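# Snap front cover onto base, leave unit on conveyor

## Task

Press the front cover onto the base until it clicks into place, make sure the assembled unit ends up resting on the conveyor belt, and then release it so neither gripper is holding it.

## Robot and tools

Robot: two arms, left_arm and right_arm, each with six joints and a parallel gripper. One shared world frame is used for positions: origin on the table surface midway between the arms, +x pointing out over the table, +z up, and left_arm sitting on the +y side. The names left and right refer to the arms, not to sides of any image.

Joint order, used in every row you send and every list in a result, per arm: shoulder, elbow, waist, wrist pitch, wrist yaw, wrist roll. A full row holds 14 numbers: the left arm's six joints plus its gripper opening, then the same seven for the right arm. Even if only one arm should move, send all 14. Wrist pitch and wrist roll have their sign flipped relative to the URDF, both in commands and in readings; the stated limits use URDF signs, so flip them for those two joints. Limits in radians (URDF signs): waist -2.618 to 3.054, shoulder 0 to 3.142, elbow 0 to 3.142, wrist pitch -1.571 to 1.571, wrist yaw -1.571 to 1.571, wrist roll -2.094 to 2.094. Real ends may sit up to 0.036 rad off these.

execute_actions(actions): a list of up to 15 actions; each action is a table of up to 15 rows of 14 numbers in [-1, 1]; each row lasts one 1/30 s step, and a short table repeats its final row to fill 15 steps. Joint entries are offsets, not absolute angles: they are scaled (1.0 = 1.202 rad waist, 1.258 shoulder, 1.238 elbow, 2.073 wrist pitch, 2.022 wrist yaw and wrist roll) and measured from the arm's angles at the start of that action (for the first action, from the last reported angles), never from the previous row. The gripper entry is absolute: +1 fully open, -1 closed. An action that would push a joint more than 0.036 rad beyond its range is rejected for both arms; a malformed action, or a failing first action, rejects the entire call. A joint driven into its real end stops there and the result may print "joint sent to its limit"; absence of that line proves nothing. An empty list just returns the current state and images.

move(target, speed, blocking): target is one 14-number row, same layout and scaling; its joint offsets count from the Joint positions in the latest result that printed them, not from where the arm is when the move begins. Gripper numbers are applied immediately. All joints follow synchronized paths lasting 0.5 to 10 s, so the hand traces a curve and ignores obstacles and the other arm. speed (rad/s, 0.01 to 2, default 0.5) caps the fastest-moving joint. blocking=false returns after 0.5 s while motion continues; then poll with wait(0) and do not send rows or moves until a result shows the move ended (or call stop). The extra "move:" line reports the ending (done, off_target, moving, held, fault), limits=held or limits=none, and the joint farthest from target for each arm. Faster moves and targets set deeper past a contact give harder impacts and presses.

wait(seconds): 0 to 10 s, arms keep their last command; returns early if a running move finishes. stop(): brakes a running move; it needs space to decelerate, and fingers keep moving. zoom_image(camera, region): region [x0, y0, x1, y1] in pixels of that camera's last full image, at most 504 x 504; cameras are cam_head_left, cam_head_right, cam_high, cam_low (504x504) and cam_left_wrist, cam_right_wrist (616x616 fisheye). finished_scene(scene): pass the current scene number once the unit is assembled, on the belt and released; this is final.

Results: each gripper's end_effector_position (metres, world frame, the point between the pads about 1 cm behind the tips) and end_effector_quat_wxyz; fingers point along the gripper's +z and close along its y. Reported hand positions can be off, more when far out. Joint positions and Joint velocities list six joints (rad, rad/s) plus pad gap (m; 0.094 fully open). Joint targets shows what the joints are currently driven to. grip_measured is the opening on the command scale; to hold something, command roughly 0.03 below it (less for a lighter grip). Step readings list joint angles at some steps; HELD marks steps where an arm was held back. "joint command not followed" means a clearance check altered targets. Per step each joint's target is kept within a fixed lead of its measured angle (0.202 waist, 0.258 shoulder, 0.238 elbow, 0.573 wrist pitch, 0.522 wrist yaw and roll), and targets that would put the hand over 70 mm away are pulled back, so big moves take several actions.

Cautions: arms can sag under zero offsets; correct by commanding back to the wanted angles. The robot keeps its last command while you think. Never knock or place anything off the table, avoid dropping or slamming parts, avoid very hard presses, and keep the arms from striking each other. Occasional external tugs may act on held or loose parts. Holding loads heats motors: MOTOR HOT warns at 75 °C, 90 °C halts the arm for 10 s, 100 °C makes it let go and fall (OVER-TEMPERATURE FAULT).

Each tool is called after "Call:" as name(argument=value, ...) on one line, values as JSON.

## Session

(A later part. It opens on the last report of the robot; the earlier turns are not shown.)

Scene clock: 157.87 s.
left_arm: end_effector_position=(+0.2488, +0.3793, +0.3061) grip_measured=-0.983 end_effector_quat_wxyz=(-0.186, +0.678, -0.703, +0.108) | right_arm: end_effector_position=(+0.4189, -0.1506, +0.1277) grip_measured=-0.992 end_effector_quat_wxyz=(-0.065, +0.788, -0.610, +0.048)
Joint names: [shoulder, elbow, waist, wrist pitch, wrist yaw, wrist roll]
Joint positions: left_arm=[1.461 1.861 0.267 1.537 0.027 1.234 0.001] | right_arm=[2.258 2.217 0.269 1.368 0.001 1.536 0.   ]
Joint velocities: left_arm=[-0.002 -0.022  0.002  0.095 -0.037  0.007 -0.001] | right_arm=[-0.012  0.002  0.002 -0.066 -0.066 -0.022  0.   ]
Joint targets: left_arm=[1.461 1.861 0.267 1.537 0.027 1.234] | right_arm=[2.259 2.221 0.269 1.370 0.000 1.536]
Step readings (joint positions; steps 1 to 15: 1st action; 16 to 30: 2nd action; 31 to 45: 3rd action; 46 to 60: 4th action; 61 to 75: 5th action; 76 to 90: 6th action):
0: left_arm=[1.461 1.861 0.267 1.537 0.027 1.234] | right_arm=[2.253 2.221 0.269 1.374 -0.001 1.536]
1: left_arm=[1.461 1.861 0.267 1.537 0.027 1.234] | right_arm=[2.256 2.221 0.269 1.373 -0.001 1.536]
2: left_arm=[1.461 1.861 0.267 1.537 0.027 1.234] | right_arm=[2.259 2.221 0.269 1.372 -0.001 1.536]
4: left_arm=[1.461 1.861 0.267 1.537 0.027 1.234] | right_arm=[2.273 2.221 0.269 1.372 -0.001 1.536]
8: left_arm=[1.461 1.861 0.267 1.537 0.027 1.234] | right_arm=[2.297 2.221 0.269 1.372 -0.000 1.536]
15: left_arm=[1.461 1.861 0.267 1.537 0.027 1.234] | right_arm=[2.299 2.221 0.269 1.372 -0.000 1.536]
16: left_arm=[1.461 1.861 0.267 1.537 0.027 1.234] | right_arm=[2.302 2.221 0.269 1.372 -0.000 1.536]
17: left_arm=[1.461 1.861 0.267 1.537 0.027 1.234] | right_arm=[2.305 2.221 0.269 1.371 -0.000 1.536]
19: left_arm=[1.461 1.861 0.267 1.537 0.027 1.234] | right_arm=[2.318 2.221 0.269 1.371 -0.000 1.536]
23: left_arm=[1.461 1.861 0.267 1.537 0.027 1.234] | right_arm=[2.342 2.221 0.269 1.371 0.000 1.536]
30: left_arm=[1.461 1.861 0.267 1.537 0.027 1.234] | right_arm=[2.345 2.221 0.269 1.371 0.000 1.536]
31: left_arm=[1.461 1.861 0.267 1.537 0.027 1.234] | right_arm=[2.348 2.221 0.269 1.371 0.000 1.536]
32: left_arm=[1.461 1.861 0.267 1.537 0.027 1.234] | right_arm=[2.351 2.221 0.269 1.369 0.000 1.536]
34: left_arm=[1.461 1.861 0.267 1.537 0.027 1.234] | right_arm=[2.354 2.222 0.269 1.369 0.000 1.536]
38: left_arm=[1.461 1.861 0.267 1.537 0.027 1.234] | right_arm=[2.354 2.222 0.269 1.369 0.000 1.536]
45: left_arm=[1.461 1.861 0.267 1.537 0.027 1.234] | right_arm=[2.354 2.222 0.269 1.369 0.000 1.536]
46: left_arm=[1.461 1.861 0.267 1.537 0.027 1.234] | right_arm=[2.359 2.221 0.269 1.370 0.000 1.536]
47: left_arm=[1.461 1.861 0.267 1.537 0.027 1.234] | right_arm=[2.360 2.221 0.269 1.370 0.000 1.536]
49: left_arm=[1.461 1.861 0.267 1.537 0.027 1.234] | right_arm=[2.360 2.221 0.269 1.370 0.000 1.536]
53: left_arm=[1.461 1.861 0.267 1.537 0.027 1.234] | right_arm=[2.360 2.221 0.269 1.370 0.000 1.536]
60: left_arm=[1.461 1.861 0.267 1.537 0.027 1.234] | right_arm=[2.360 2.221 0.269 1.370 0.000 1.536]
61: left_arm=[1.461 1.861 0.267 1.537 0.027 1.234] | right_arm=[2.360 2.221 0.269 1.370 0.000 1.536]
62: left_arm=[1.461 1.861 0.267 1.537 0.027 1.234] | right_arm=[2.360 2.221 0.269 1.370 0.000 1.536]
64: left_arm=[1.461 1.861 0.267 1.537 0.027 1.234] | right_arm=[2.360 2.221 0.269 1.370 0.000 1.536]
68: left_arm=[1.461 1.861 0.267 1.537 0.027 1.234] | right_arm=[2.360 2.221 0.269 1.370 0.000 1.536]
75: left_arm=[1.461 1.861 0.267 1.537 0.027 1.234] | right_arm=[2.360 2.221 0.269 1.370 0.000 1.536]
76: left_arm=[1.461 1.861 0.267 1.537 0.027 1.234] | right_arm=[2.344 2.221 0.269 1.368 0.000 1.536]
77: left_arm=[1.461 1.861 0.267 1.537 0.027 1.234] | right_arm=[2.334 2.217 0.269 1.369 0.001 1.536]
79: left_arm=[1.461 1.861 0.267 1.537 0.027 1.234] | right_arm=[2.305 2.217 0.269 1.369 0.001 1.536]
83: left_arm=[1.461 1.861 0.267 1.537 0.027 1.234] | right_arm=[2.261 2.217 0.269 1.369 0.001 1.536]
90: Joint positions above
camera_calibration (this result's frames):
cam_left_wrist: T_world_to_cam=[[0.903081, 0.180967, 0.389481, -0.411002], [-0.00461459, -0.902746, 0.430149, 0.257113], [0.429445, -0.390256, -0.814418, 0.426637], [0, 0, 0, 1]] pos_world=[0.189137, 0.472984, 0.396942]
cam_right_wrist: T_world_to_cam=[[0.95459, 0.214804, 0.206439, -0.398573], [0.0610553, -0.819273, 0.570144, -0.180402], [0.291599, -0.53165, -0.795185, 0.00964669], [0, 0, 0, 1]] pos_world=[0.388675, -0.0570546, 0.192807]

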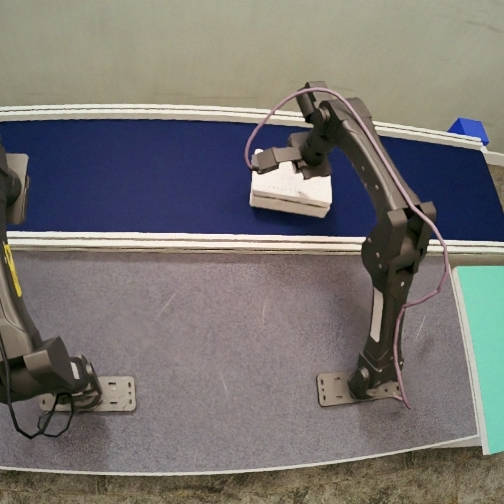

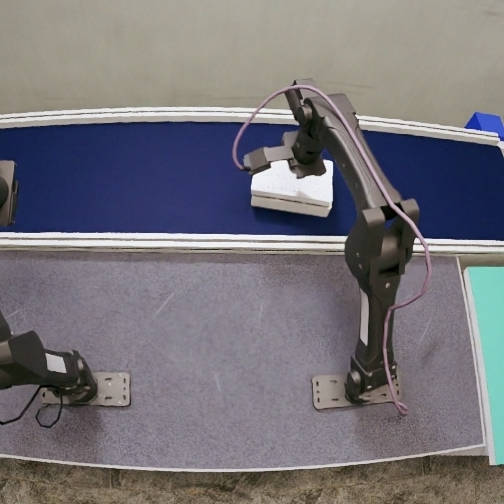

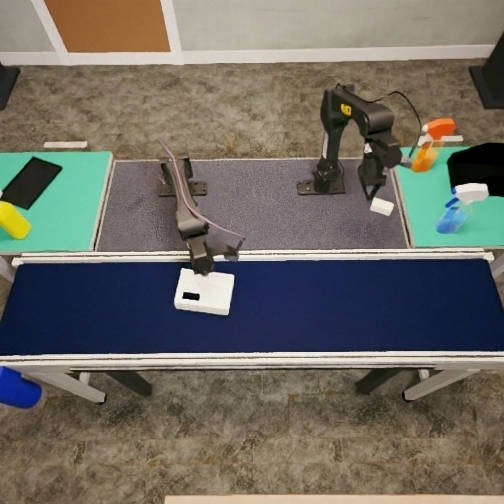

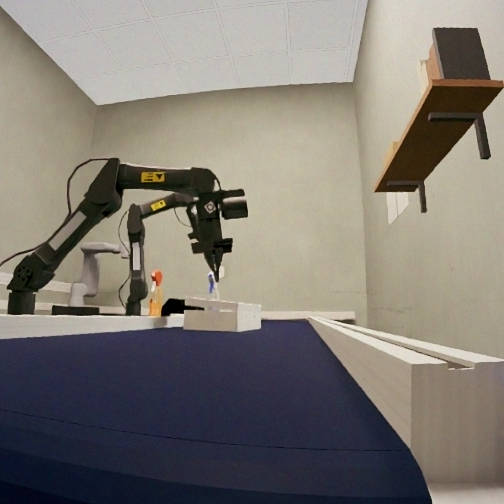

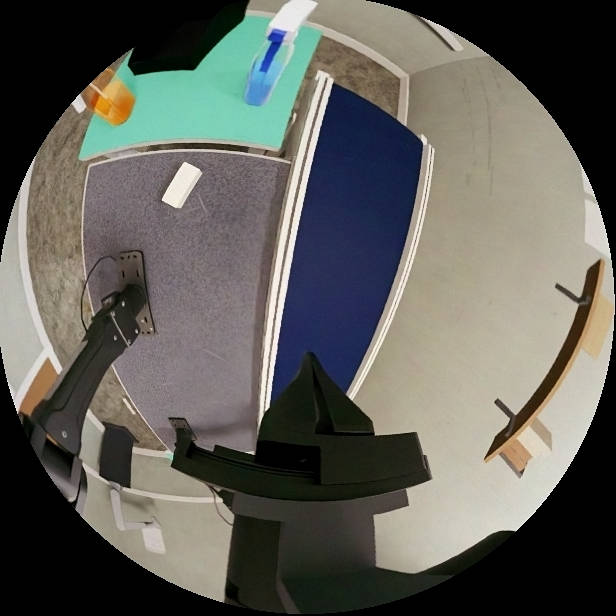

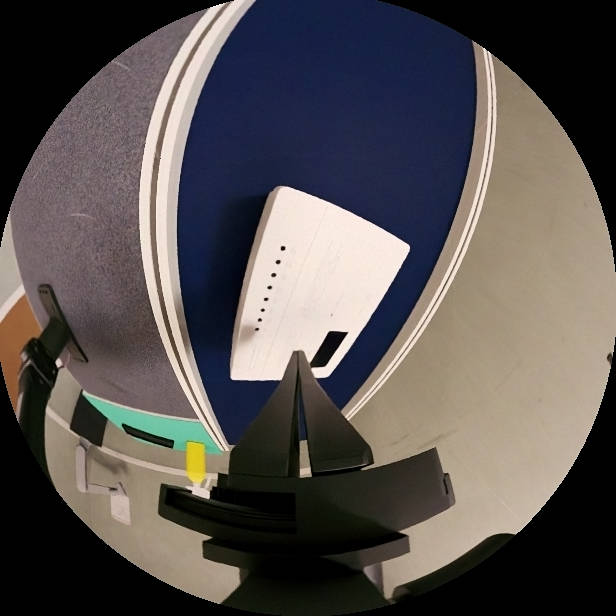

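Press nearer the edge, with a light drag toward -y/+x first.

Call:
execute_actions(actions=[[[0,0,0,0,0,0,-1,0.04,0,0.03,0.045,0,0,-1]],[[0,0,0,0,0,0,-1,0.04,0,0,0,0,0,-1]],[[0,0,0,0,0,0,-1,0.04,0,0,0,0,0,-1]],[[0,0,0,0,0,0,-1,0.04,0,-0.02,-0.02,0,0,-1]],[[0,0,0,0,0,0,-1,0.1,-0.045,-0.02,-0.03,0,0,-1]],[[0,0,0,0,0,0,-1,0.12,-0.045,0,-0.03,0,0,-1]]])

Call:
zoom_image(camera="cam_low", region=[160,270,280,340])

Scene clock: 167.43 s.
left_arm: end_effector_position=(+0.2488, +0.3793, +0.3061) grip_measured=-0.983 end_effector_quat_wxyz=(-0.186, +0.678, -0.703, +0.108) | right_arm: end_effector_position=(+0.4026, -0.1454, +0.0840) grip_measured=-0.992 end_effector_quat_wxyz=(-0.011, +0.795, -0.606, -0.002)
Joint names: [shoulder, elbow, waist, wrist pitch, wrist yaw, wrist roll]
Joint positions: left_arm=[1.461 1.861 0.267 1.537 0.027 1.234 0.001] | right_arm=[ 2.352  2.217  0.282  1.419 -0.017  1.536  0.   ]
Joint velocities: left_arm=[-0.002 -0.002 -0.007 -0.007  0.037 -0.081 -0.   ] | right_arm=[-0.002  0.007 -0.002  0.037 -0.051  0.007 -0.001]
Joint targets: left_arm=[1.461 1.861 0.267 1.537 0.027 1.234] | right_arm=[2.482 2.169 0.282 1.366 -0.016 1.536]
Step readings (joint positions; steps 1 to 15: 1st action; 16 to 30: 2nd action; 31 to 45: 3rd action; 46 to 60: 4th action; 61 to 75: 5th action; 76 to 90: 6th action):
0: left_arm=[1.461 1.861 0.267 1.537 0.027 1.234] | right_arm=[2.258 2.217 0.269 1.368 0.001 1.536]
1: left_arm=[1.461 1.861 0.267 1.537 0.027 1.234] | right_arm=[2.261 2.217 0.271 1.375 0.002 1.536]
2: left_arm=[1.461 1.861 0.267 1.537 0.027 1.234] | right_arm=[2.264 2.217 0.275 1.387 0.004 1.536]
4: left_arm=[1.461 1.861 0.267 1.537 0.027 1.234] | right_arm=[2.278 2.217 0.286 1.409 0.004 1.536]
8: left_arm=[1.461 1.861 0.267 1.537 0.027 1.234] | right_arm=[2.302 2.217 0.303 1.433 0.004 1.536]
15: left_arm=[1.461 1.861 0.267 1.537 0.027 1.234] | right_arm=[2.304 2.217 0.303 1.444 0.004 1.536]
16: left_arm=[1.461 1.861 0.267 1.537 0.027 1.234] | right_arm=[2.307 2.217 0.303 1.444 0.004 1.536]
17: left_arm=[1.461 1.861 0.267 1.537 0.027 1.234] | right_arm=[2.310 2.217 0.303 1.443 0.004 1.536]
19: left_arm=[1.461 1.861 0.267 1.537 0.027 1.234] | right_arm=[2.324 2.217 0.303 1.443 0.004 1.536]
23: left_arm=[1.461 1.861 0.267 1.537 0.027 1.234] | right_arm=[2.343 2.217 0.303 1.443 0.004 1.536]
30: left_arm=[1.461 1.861 0.267 1.537 0.027 1.234] | right_arm=[2.343 2.217 0.303 1.442 0.004 1.536]
31: left_arm=[1.461 1.861 0.267 1.537 0.027 1.234] | right_arm=[2.345 2.217 0.303 1.442 0.004 1.536]
32: left_arm=[1.461 1.861 0.267 1.537 0.027 1.234] | right_arm=[2.345 2.217 0.303 1.442 0.004 1.536]
34: left_arm=[1.461 1.861 0.267 1.537 0.027 1.234] | right_arm=[2.345 2.217 0.303 1.442 0.004 1.536]
38: left_arm=[1.461 1.861 0.267 1.537 0.027 1.234] | right_arm=[2.345 2.217 0.303 1.442 0.004 1.536]
45: left_arm=[1.461 1.861 0.267 1.537 0.027 1.234] | right_arm=[2.345 2.217 0.303 1.442 0.004 1.536]
46: left_arm=[1.461 1.861 0.267 1.537 0.027 1.234] | right_arm=[2.345 2.217 0.302 1.441 0.004 1.536]
47: left_arm=[1.461 1.861 0.267 1.537 0.027 1.234] | right_arm=[2.345 2.217 0.301 1.439 0.004 1.536]
49: left_arm=[1.461 1.861 0.267 1.537 0.027 1.234] | right_arm=[2.345 2.217 0.296 1.432 0.003 1.536]
53: left_arm=[1.461 1.861 0.267 1.537 0.027 1.234] | right_arm=[2.346 2.217 0.291 1.422 0.003 1.536]
60: left_arm=[1.461 1.861 0.267 1.537 0.027 1.234] | right_arm=[2.346 2.217 0.290 1.420 0.003 1.536]
61: left_arm=[1.461 1.861 0.267 1.537 0.027 1.234] | right_arm=[2.352 2.217 0.289 1.419 0.002 1.536]
62: left_arm=[1.461 1.861 0.267 1.537 0.027 1.234] | right_arm=[2.352 2.217 0.288 1.419 -0.001 1.536]
64: left_arm=[1.461 1.861 0.267 1.537 0.027 1.234] | right_arm=[2.352 2.217 0.285 1.419 -0.009 1.536]
68: left_arm=[1.461 1.861 0.267 1.537 0.027 1.234] | right_arm=[2.352 2.217 0.283 1.419 -0.015 1.536]
75: left_arm=[1.461 1.861 0.267 1.537 0.027 1.234] | right_arm=[2.352 2.217 0.282 1.419 -0.016 1.536]
76: left_arm=[1.461 1.861 0.267 1.537 0.027 1.234] | right_arm=[2.352 2.217 0.282 1.419 -0.016 1.536]
77: left_arm=[1.461 1.861 0.267 1.537 0.027 1.234] | right_arm=[2.352 2.217 0.282 1.419 -0.017 1.536]
79: left_arm=[1.461 1.861 0.267 1.537 0.027 1.234] | right_arm=[2.352 2.217 0.282 1.419 -0.017 1.536]
83: left_arm=[1.461 1.861 0.267 1.537 0.027 1.234] | right_arm=[2.352 2.217 0.282 1.419 -0.017 1.536]
90: Joint positions above
camera_calibration (this result's frames):
cam_left_wrist: T_world_to_cam=[[0.903081, 0.180967, 0.389481, -0.411002], [-0.00461459, -0.902746, 0.430149, 0.257113], [0.429445, -0.390256, -0.814418, 0.426637], [0, 0, 0, 1]] pos_world=[0.189137, 0.472984, 0.396942]
cam_right_wrist: T_world_to_cam=[[0.970598, 0.232976, 0.0605158, -0.366642], [0.156933, -0.803104, 0.574801, -0.186924], [0.182515, -0.548403, -0.816053, 0.0256435], [0, 0, 0, 1]] pos_world=[0.380516, -0.0506378, 0.150558]

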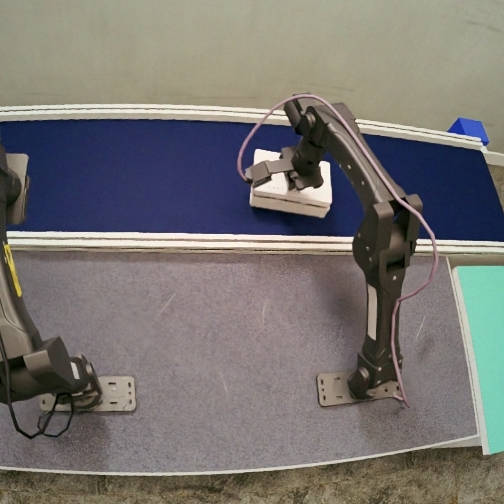

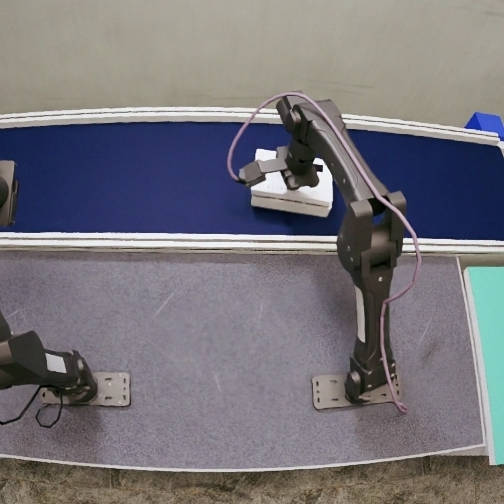

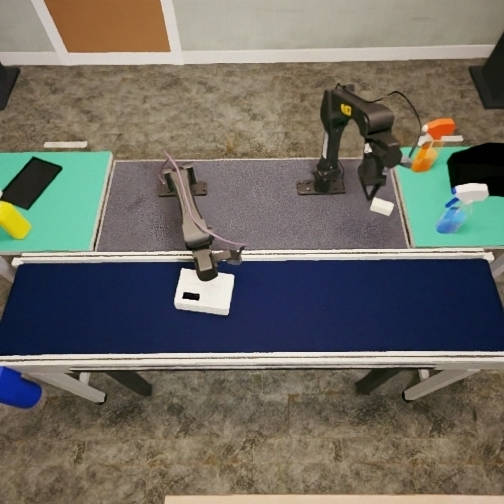

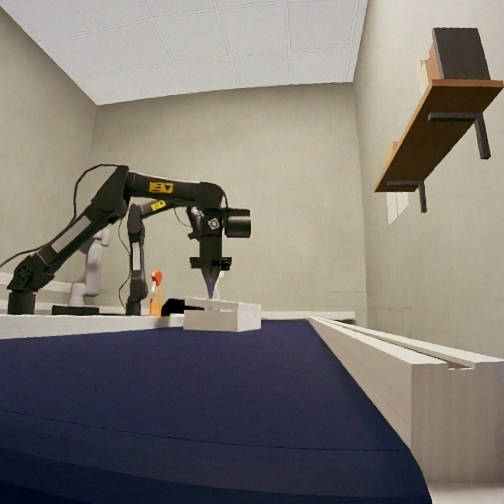

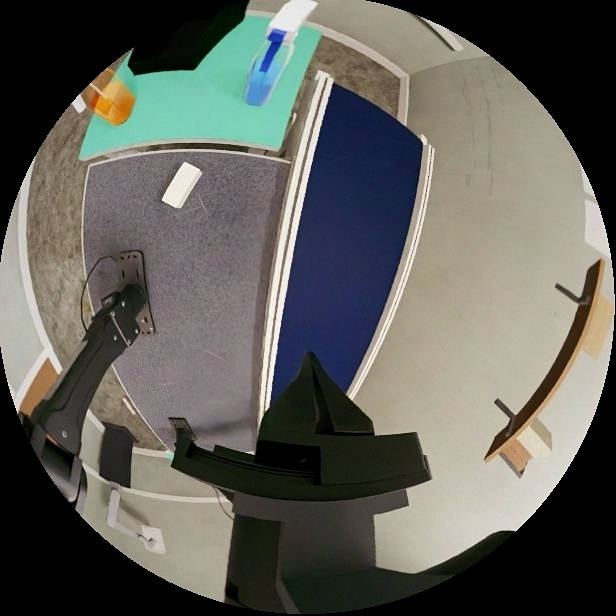

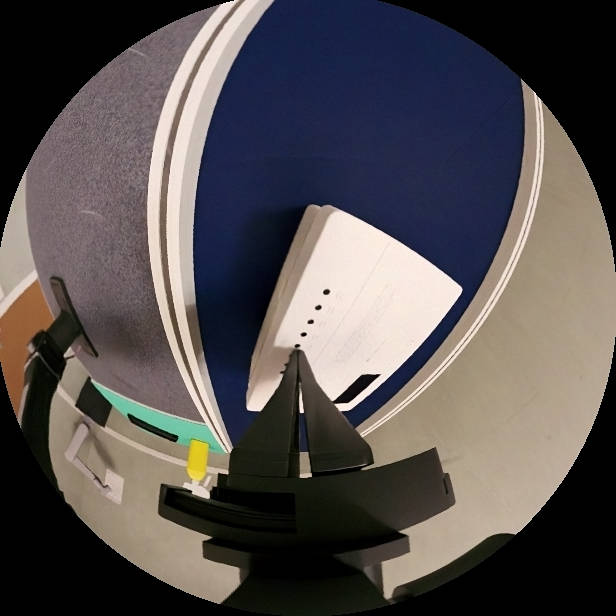

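Region (160, 270, 280, 340) of cam_low's 504x504 image, scaled by 4.200, with more detail than that image has; it fills the top 294 rows of this view, and the rest is white.

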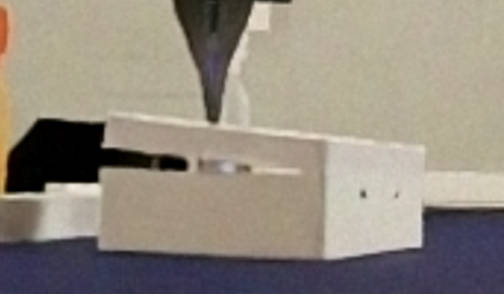

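Call:
execute_actions(actions=[[[0,0,0,0,0,0,-1,-0.08,0,0,0,0,0,-1]]])

Call:
zoom_image(camera="cam_low", region=[160,260,280,340])

Call:
zoom_image(camera="cam_head_right", region=[260,110,400,230])

Scene clock: 188.13 s.
left_arm: end_effector_position=(+0.2488, +0.3793, +0.3061) grip_measured=-0.983 end_effector_quat_wxyz=(-0.186, +0.678, -0.703, +0.108) | right_arm: end_effector_position=(+0.4033, -0.1454, +0.1280) grip_measured=-0.992 end_effector_quat_wxyz=(-0.051, +0.794, -0.605, +0.027)
Joint names: [shoulder, elbow, waist, wrist pitch, wrist yaw, wrist roll]
Joint positions: left_arm=[1.461 1.861 0.267 1.537 0.027 1.234 0.001] | right_arm=[ 2.25   2.213  0.282  1.419 -0.016  1.536  0.   ]
Joint velocities: left_arm=[ 0.012  0.012 -0.002  0.022 -0.007 -0.081 -0.001] | right_arm=[ 0.002  0.002 -0.007  0.007  0.022  0.066  0.001]
Joint targets: left_arm=[1.461 1.861 0.267 1.537 0.027 1.234] | right_arm=[2.251 2.217 0.282 1.419 -0.017 1.536]
Step readings (joint positions):
0: left_arm=[1.461 1.861 0.267 1.537 0.027 1.234] | right_arm=[2.352 2.217 0.282 1.419 -0.017 1.536]
1: left_arm=[1.461 1.861 0.267 1.537 0.027 1.234] | right_arm=[2.337 2.215 0.282 1.419 -0.017 1.536]
2: left_arm=[1.461 1.861 0.267 1.537 0.027 1.234] | right_arm=[2.326 2.213 0.282 1.420 -0.016 1.536]
4: left_arm=[1.461 1.861 0.267 1.537 0.027 1.234] | right_arm=[2.298 2.213 0.282 1.419 -0.016 1.536]
8: left_arm=[1.461 1.861 0.267 1.537 0.027 1.234] | right_arm=[2.253 2.213 0.282 1.419 -0.016 1.536]
15: Joint positions above
camera_calibration (this result's frames):
cam_left_wrist: T_world_to_cam=[[0.903081, 0.180967, 0.389481, -0.411002], [-0.00461459, -0.902746, 0.430149, 0.257113], [0.429445, -0.390256, -0.814418, 0.426637], [0, 0, 0, 1]] pos_world=[0.189137, 0.472984, 0.396942]
cam_right_wrist: T_world_to_cam=[[0.960241, 0.229793, 0.158535, -0.378768], [0.102934, -0.819288, 0.564068, -0.191532], [0.259504, -0.525322, -0.810367, 0.033011], [0, 0, 0, 1]] pos_world=[0.374858, -0.0525402, 0.194836]

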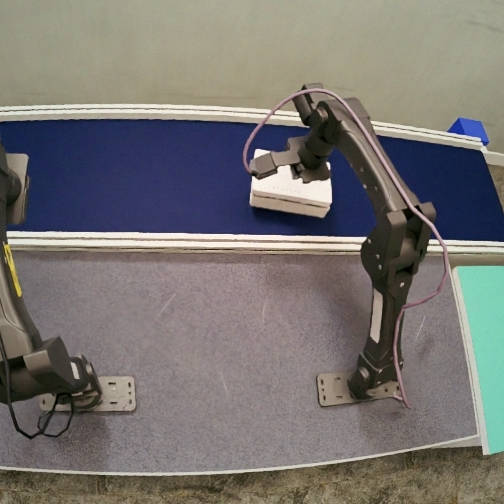

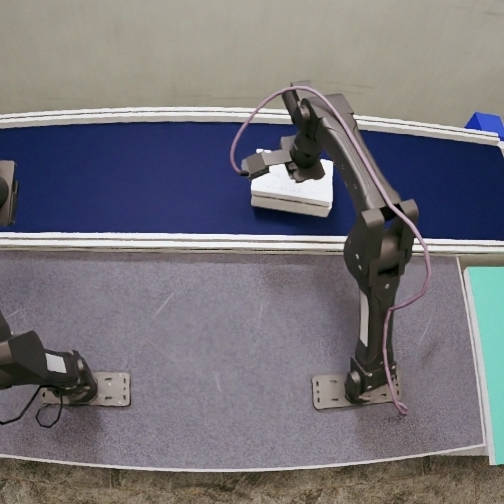

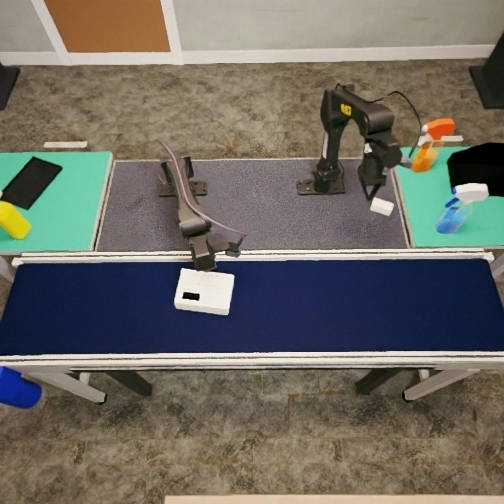

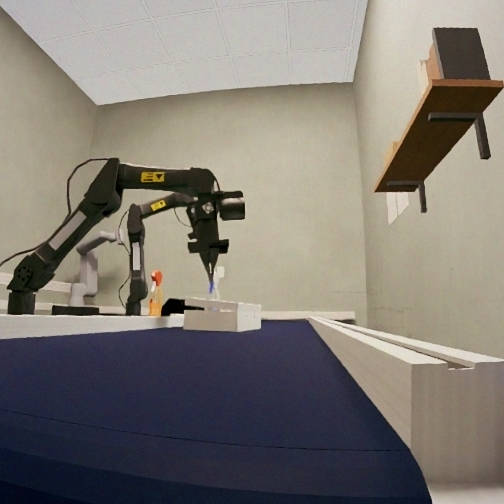

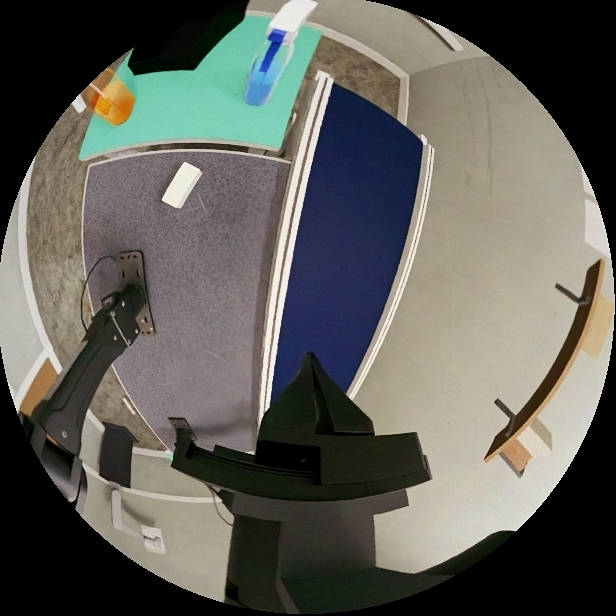

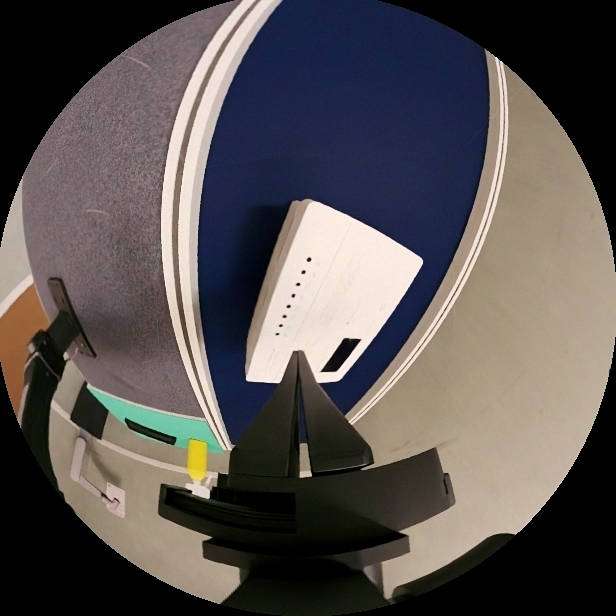

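Region (160, 260, 280, 340) of cam_low's 504x504 image, scaled by 4.200, with more detail than that image has.

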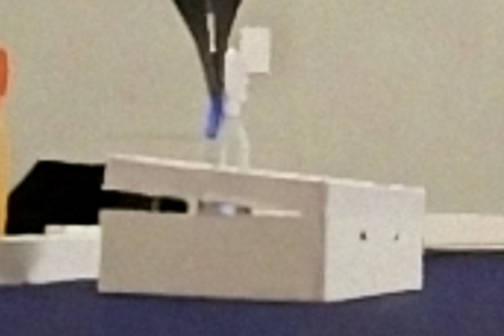

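Region (260, 110, 400, 230) of cam_head_right's 504x504 image, scaled by 3.600, with more detail than that image has; it fills the top 432 rows of this view, and the rest is white.

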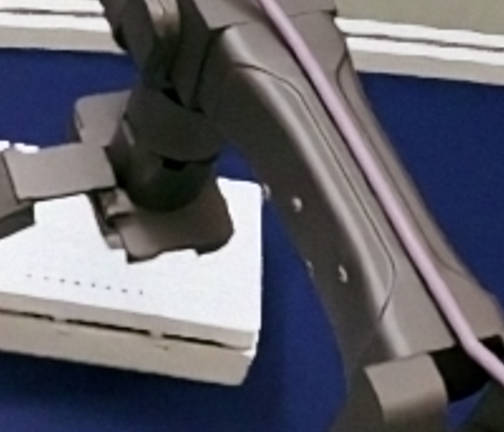

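Call:
execute_actions(actions=[[[0,0,0,0,0,0,-1,0,0,0.015,0.035,0,0,-1]],[[0,0,0,0,0,0,-1,0.05,0,0,0,0,0,-1]],[[0,0,0,0,0,0,-1,0.05,0,0,0,0,0,-1]],[[0,0,0,0,0,0,-1,0.14,-0.07,0,0,0,0,-1]]])

Call:
zoom_image(camera="cam_low", region=[160,260,280,340])

Call:
zoom_image(camera="cam_head_right", region=[240,160,345,230])

Scene clock: 202.77 s.
left_arm: end_effector_position=(+0.2488, +0.3793, +0.3061) grip_measured=-0.983 end_effector_quat_wxyz=(-0.186, +0.678, -0.703, +0.108) | right_arm: end_effector_position=(+0.3873, -0.1454, +0.0852) grip_measured=-0.992 end_effector_quat_wxyz=(+0.012, +0.798, -0.602, -0.017)
Joint names: [shoulder, elbow, waist, wrist pitch, wrist yaw, wrist roll]
Joint positions: left_arm=[1.461 1.861 0.267 1.537 0.027 1.234 0.001] | right_arm=[ 2.348  2.214  0.294  1.476 -0.014  1.536  0.   ]
Joint velocities: left_arm=[-0.027 -0.002 -0.002 -0.037 -0.022  0.081 -0.   ] | right_arm=[ 0.012 -0.032 -0.002  0.022 -0.022 -0.066  0.001]
Joint targets: left_arm=[1.461 1.861 0.267 1.537 0.027 1.234] | right_arm=[2.476 2.150 0.294 1.475 -0.014 1.536]
Step readings (joint positions; steps 1 to 15: 1st action; 16 to 30: 2nd action; 31 to 45: 3rd action; 46 to 60: 4th action):
0: left_arm=[1.461 1.861 0.267 1.537 0.027 1.234] | right_arm=[2.250 2.213 0.282 1.419 -0.016 1.536]
1: left_arm=[1.461 1.861 0.267 1.537 0.027 1.234] | right_arm=[2.250 2.213 0.283 1.423 -0.016 1.536]
2: left_arm=[1.461 1.861 0.267 1.537 0.027 1.234] | right_arm=[2.250 2.213 0.284 1.433 -0.015 1.536]
4: left_arm=[1.461 1.861 0.267 1.537 0.027 1.234] | right_arm=[2.250 2.213 0.288 1.450 -0.015 1.536]
8: left_arm=[1.461 1.861 0.267 1.537 0.027 1.234] | right_arm=[2.250 2.213 0.293 1.466 -0.015 1.536]
15: left_arm=[1.461 1.861 0.267 1.537 0.027 1.234] | right_arm=[2.250 2.213 0.294 1.474 -0.015 1.536]
16: left_arm=[1.461 1.861 0.267 1.537 0.027 1.234] | right_arm=[2.254 2.213 0.294 1.474 -0.015 1.536]
17: left_arm=[1.461 1.861 0.267 1.537 0.027 1.234] | right_arm=[2.260 2.213 0.294 1.473 -0.015 1.536]
19: left_arm=[1.461 1.861 0.267 1.537 0.027 1.234] | right_arm=[2.278 2.213 0.294 1.473 -0.015 1.536]
23: left_arm=[1.461 1.861 0.267 1.537 0.027 1.234] | right_arm=[2.310 2.213 0.294 1.473 -0.014 1.536]
30: left_arm=[1.461 1.861 0.267 1.537 0.027 1.234] | right_arm=[2.313 2.213 0.294 1.473 -0.014 1.536]
31: left_arm=[1.461 1.861 0.267 1.537 0.027 1.234] | right_arm=[2.316 2.213 0.294 1.473 -0.014 1.536]
32: left_arm=[1.461 1.861 0.267 1.537 0.027 1.234] | right_arm=[2.321 2.213 0.294 1.472 -0.014 1.536]
34: left_arm=[1.461 1.861 0.267 1.537 0.027 1.234] | right_arm=[2.340 2.213 0.294 1.472 -0.014 1.536]
38: left_arm=[1.461 1.861 0.267 1.537 0.027 1.234] | right_arm=[2.342 2.216 0.294 1.475 -0.014 1.536]
45: left_arm=[1.461 1.861 0.267 1.537 0.027 1.234] | right_arm=[2.342 2.216 0.294 1.475 -0.014 1.536]
46: left_arm=[1.461 1.861 0.267 1.537 0.027 1.234] | right_arm=[2.348 2.214 0.294 1.476 -0.014 1.536]
47: left_arm=[1.461 1.861 0.267 1.537 0.027 1.234] | right_arm=[2.348 2.214 0.294 1.476 -0.014 1.536]
49: left_arm=[1.461 1.861 0.267 1.537 0.027 1.234] | right_arm=[2.348 2.214 0.294 1.476 -0.014 1.536]
53: left_arm=[1.461 1.861 0.267 1.537 0.027 1.234] | right_arm=[2.348 2.214 0.294 1.476 -0.014 1.536]
60: Joint positions above
camera_calibration (this result's frames):
cam_left_wrist: T_world_to_cam=[[0.903081, 0.180967, 0.389481, -0.411002], [-0.00461459, -0.902746, 0.430149, 0.257113], [0.429445, -0.390256, -0.814418, 0.426637], [0, 0, 0, 1]] pos_world=[0.189137, 0.472984, 0.396942]
cam_right_wrist: T_world_to_cam=[[0.96966, 0.244394, 0.00556402, -0.345198], [0.195713, -0.789747, 0.581374, -0.198827], [0.146479, -0.562646, -0.813617, 0.04106], [0, 0, 0, 1]] pos_world=[0.367624, -0.0495564, 0.150921]

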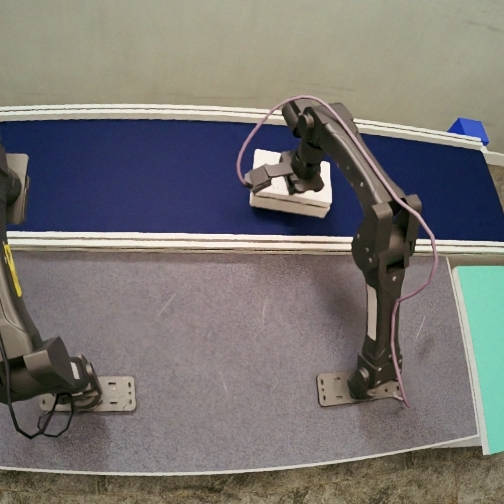

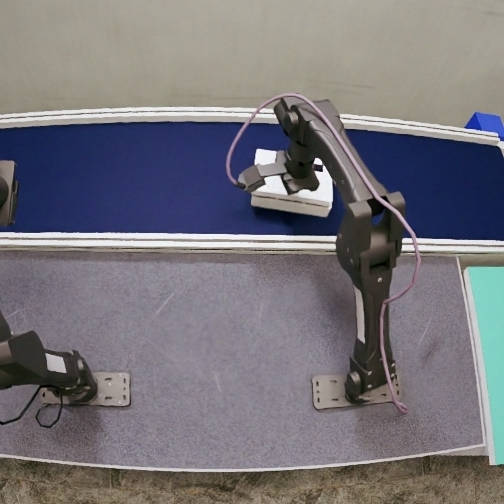

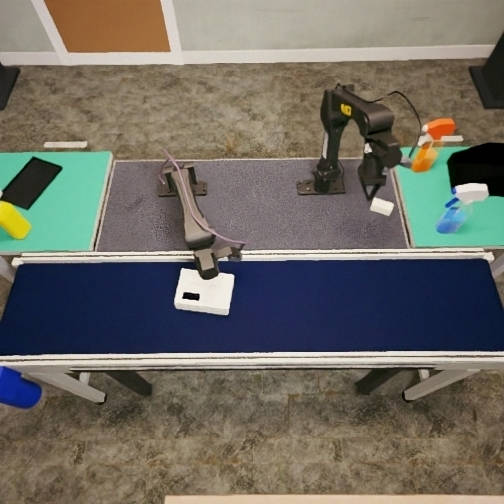

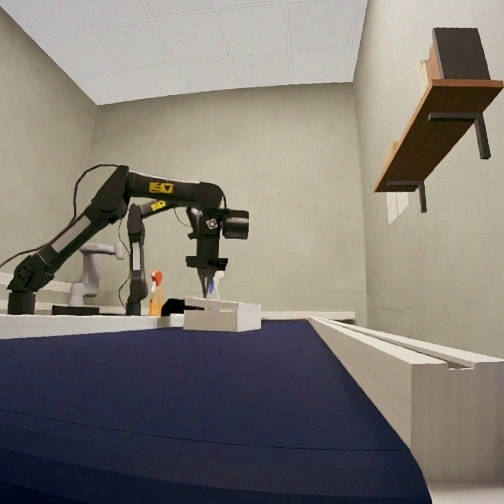

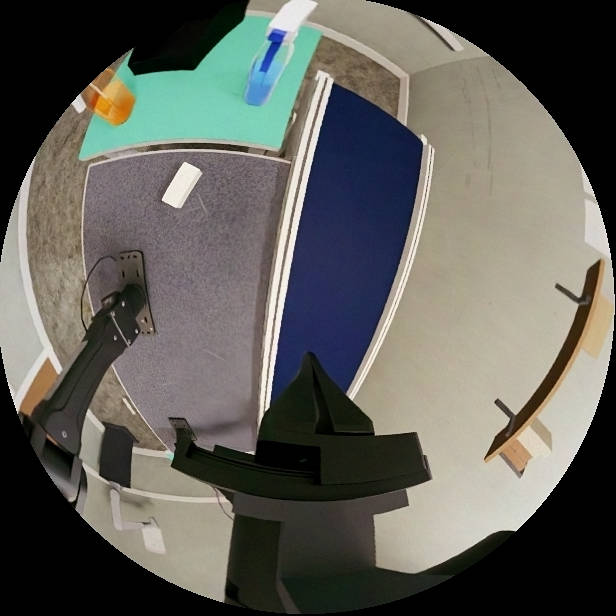

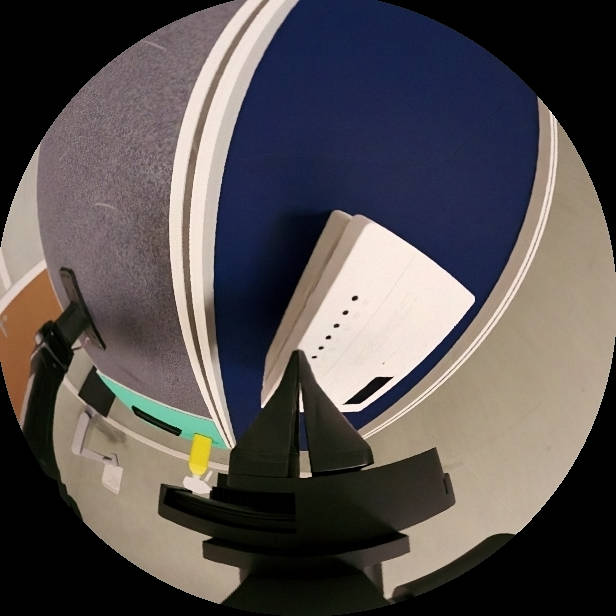

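Region (160, 260, 280, 340) of cam_low's 504x504 image, scaled by 4.200, with more detail than that image has.

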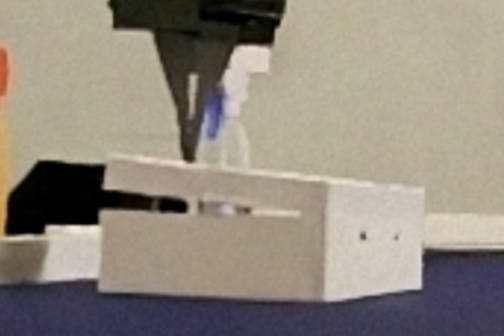

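Region (240, 160, 345, 230) of cam_head_right's 504x504 image, scaled by 4.800, with more detail than that image has.

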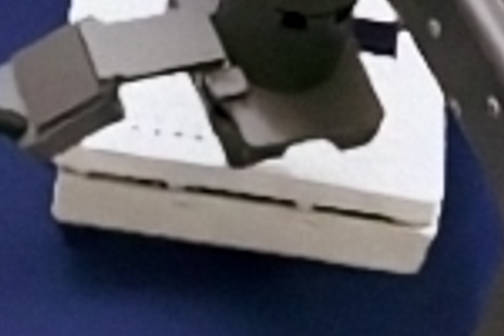

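Try dragging via friction: moderate press, push -y and +x.

Call:
execute_actions(actions=[[[0,0,0,0,0,0,-1,0.05,0,-0.03,-0.04,0,0,-1]],[[0,0,0,0,0,0,-1,0.06,0,-0.04,-0.07,0,0,-1]],[[0,0,0,0,0,0,-1,0.12,-0.03,0,-0.05,0,0,-1]]])

Call:
zoom_image(camera="cam_head_right", region=[240,160,345,230])

Scene clock: 208.27 s.
left_arm: end_effector_position=(+0.2488, +0.3793, +0.3061) grip_measured=-0.983 end_effector_quat_wxyz=(-0.186, +0.678, -0.703, +0.108) | right_arm: end_effector_position=(+0.4651, -0.1557, +0.0777) grip_measured=-0.992 end_effector_quat_wxyz=(-0.096, +0.773, -0.624, +0.057)
Joint names: [shoulder, elbow, waist, wrist pitch, wrist yaw, wrist roll]
Joint positions: left_arm=[1.461 1.861 0.267 1.537 0.027 1.234 0.001] | right_arm=[ 2.382  2.22   0.224  1.186 -0.026  1.536  0.   ]
Joint velocities: left_arm=[-0.017  0.002 -0.012 -0.022 -0.007 -0.007  0.   ] | right_arm=[-0.022  0.012 -0.012 -0.081  0.007 -0.007  0.   ]
Joint targets: left_arm=[1.461 1.861 0.267 1.537 0.027 1.234] | right_arm=[2.507 2.185 0.224 1.196 -0.027 1.536]
Step readings (joint positions; steps 1 to 15: 1st action; 16 to 30: 2nd action; 31 to 45: 3rd action):
0: left_arm=[1.461 1.861 0.267 1.537 0.027 1.234] | right_arm=[2.348 2.214 0.294 1.476 -0.014 1.536]
1: left_arm=[1.461 1.861 0.267 1.537 0.027 1.234] | right_arm=[2.347 2.219 0.291 1.475 -0.015 1.536]
2: left_arm=[1.461 1.861 0.267 1.537 0.027 1.234] | right_arm=[2.347 2.220 0.288 1.473 -0.019 1.536]
4: left_arm=[1.461 1.861 0.267 1.537 0.027 1.234] | right_arm=[2.347 2.220 0.280 1.461 -0.024 1.536]
8: left_arm=[1.461 1.861 0.267 1.537 0.027 1.234] | right_arm=[2.348 2.220 0.268 1.436 -0.024 1.536]
15: left_arm=[1.461 1.861 0.267 1.537 0.027 1.234] | right_arm=[2.350 2.220 0.267 1.429 -0.024 1.536]
16: left_arm=[1.461 1.861 0.267 1.537 0.027 1.234] | right_arm=[2.350 2.220 0.264 1.421 -0.024 1.536]
17: left_arm=[1.461 1.861 0.267 1.537 0.027 1.234] | right_arm=[2.352 2.220 0.259 1.402 -0.026 1.536]
19: left_arm=[1.461 1.861 0.267 1.537 0.027 1.234] | right_arm=[2.355 2.220 0.244 1.364 -0.029 1.536]
23: left_arm=[1.461 1.861 0.267 1.537 0.027 1.234] | right_arm=[2.360 2.220 0.225 1.318 -0.029 1.536]
30: left_arm=[1.461 1.861 0.267 1.537 0.027 1.234] | right_arm=[2.362 2.220 0.224 1.300 -0.027 1.536]
31: left_arm=[1.461 1.861 0.267 1.537 0.027 1.234] | right_arm=[2.368 2.220 0.224 1.295 -0.027 1.536]
32: left_arm=[1.461 1.861 0.267 1.537 0.027 1.234] | right_arm=[2.369 2.220 0.224 1.282 -0.027 1.536]
34: left_arm=[1.461 1.861 0.267 1.537 0.027 1.234] | right_arm=[2.372 2.220 0.224 1.257 -0.027 1.536]
38: left_arm=[1.461 1.861 0.267 1.537 0.027 1.234] | right_arm=[2.377 2.220 0.224 1.220 -0.026 1.536]
45: Joint positions above
camera_calibration (this result's frames):
cam_left_wrist: T_world_to_cam=[[0.903081, 0.180967, 0.389481, -0.411002], [-0.00461459, -0.902746, 0.430149, 0.257113], [0.429445, -0.390256, -0.814418, 0.426637], [0, 0, 0, 1]] pos_world=[0.189137, 0.472984, 0.396942]
cam_right_wrist: T_world_to_cam=[[0.950128, 0.16746, 0.263085, -0.440932], [-0.0000429848, -0.84353, 0.537083, -0.131717], [0.31186, -0.510309, -0.801454, -0.0518965], [0, 0, 0, 1]] pos_world=[0.43512, -0.0637517, 0.145153]

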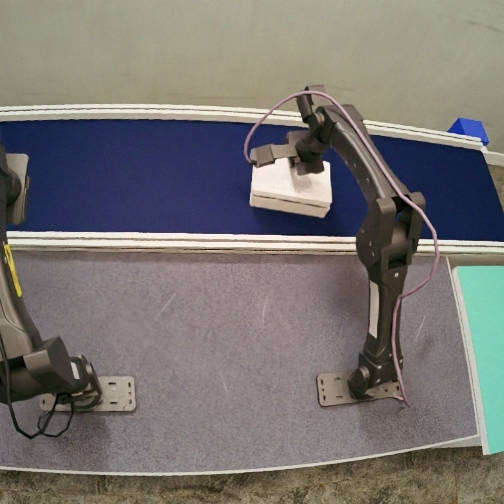

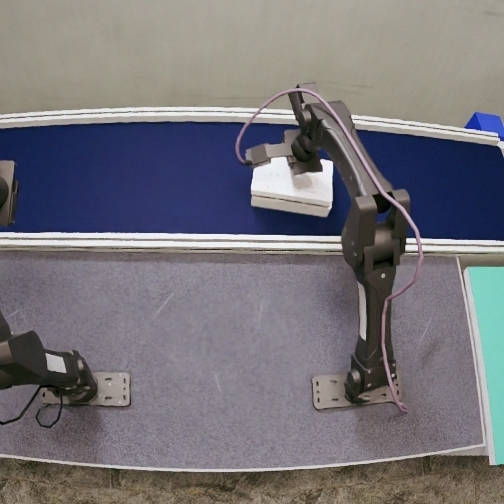

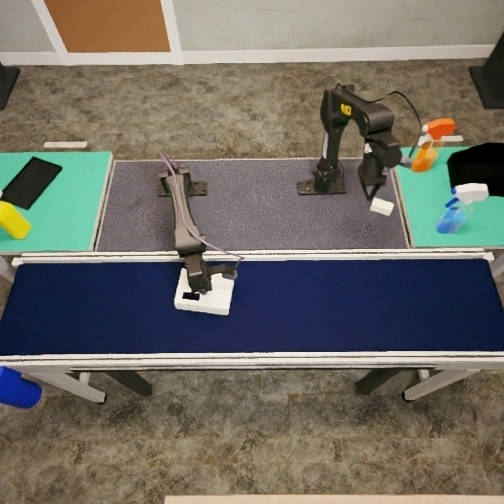

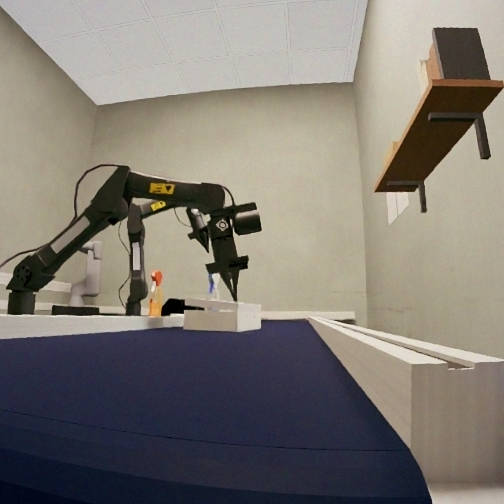

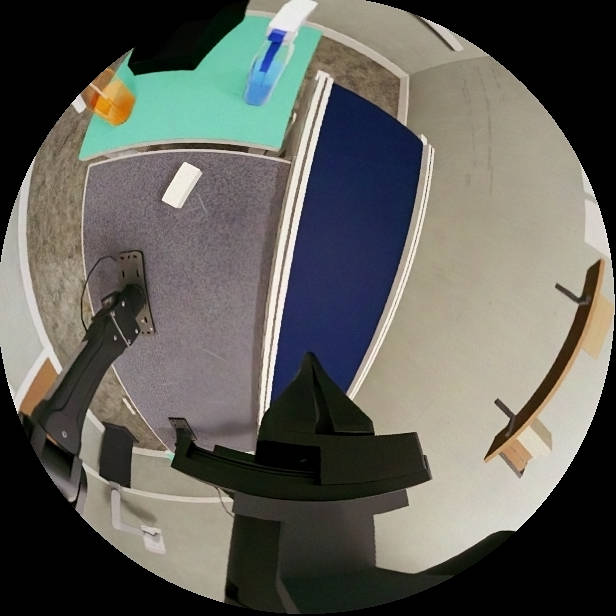

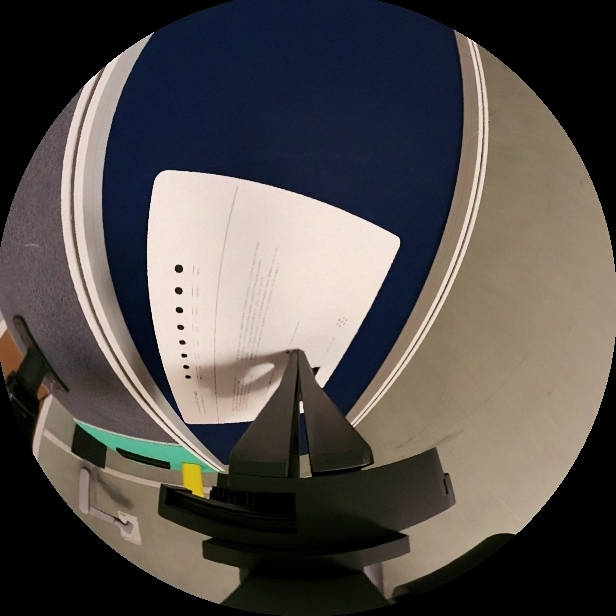

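Region (240, 160, 345, 230) of cam_head_right's 504x504 image, scaled by 4.800, with more detail than that image has.

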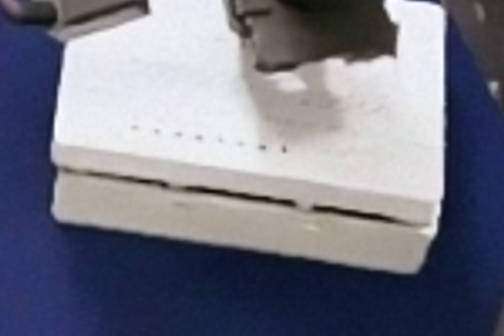

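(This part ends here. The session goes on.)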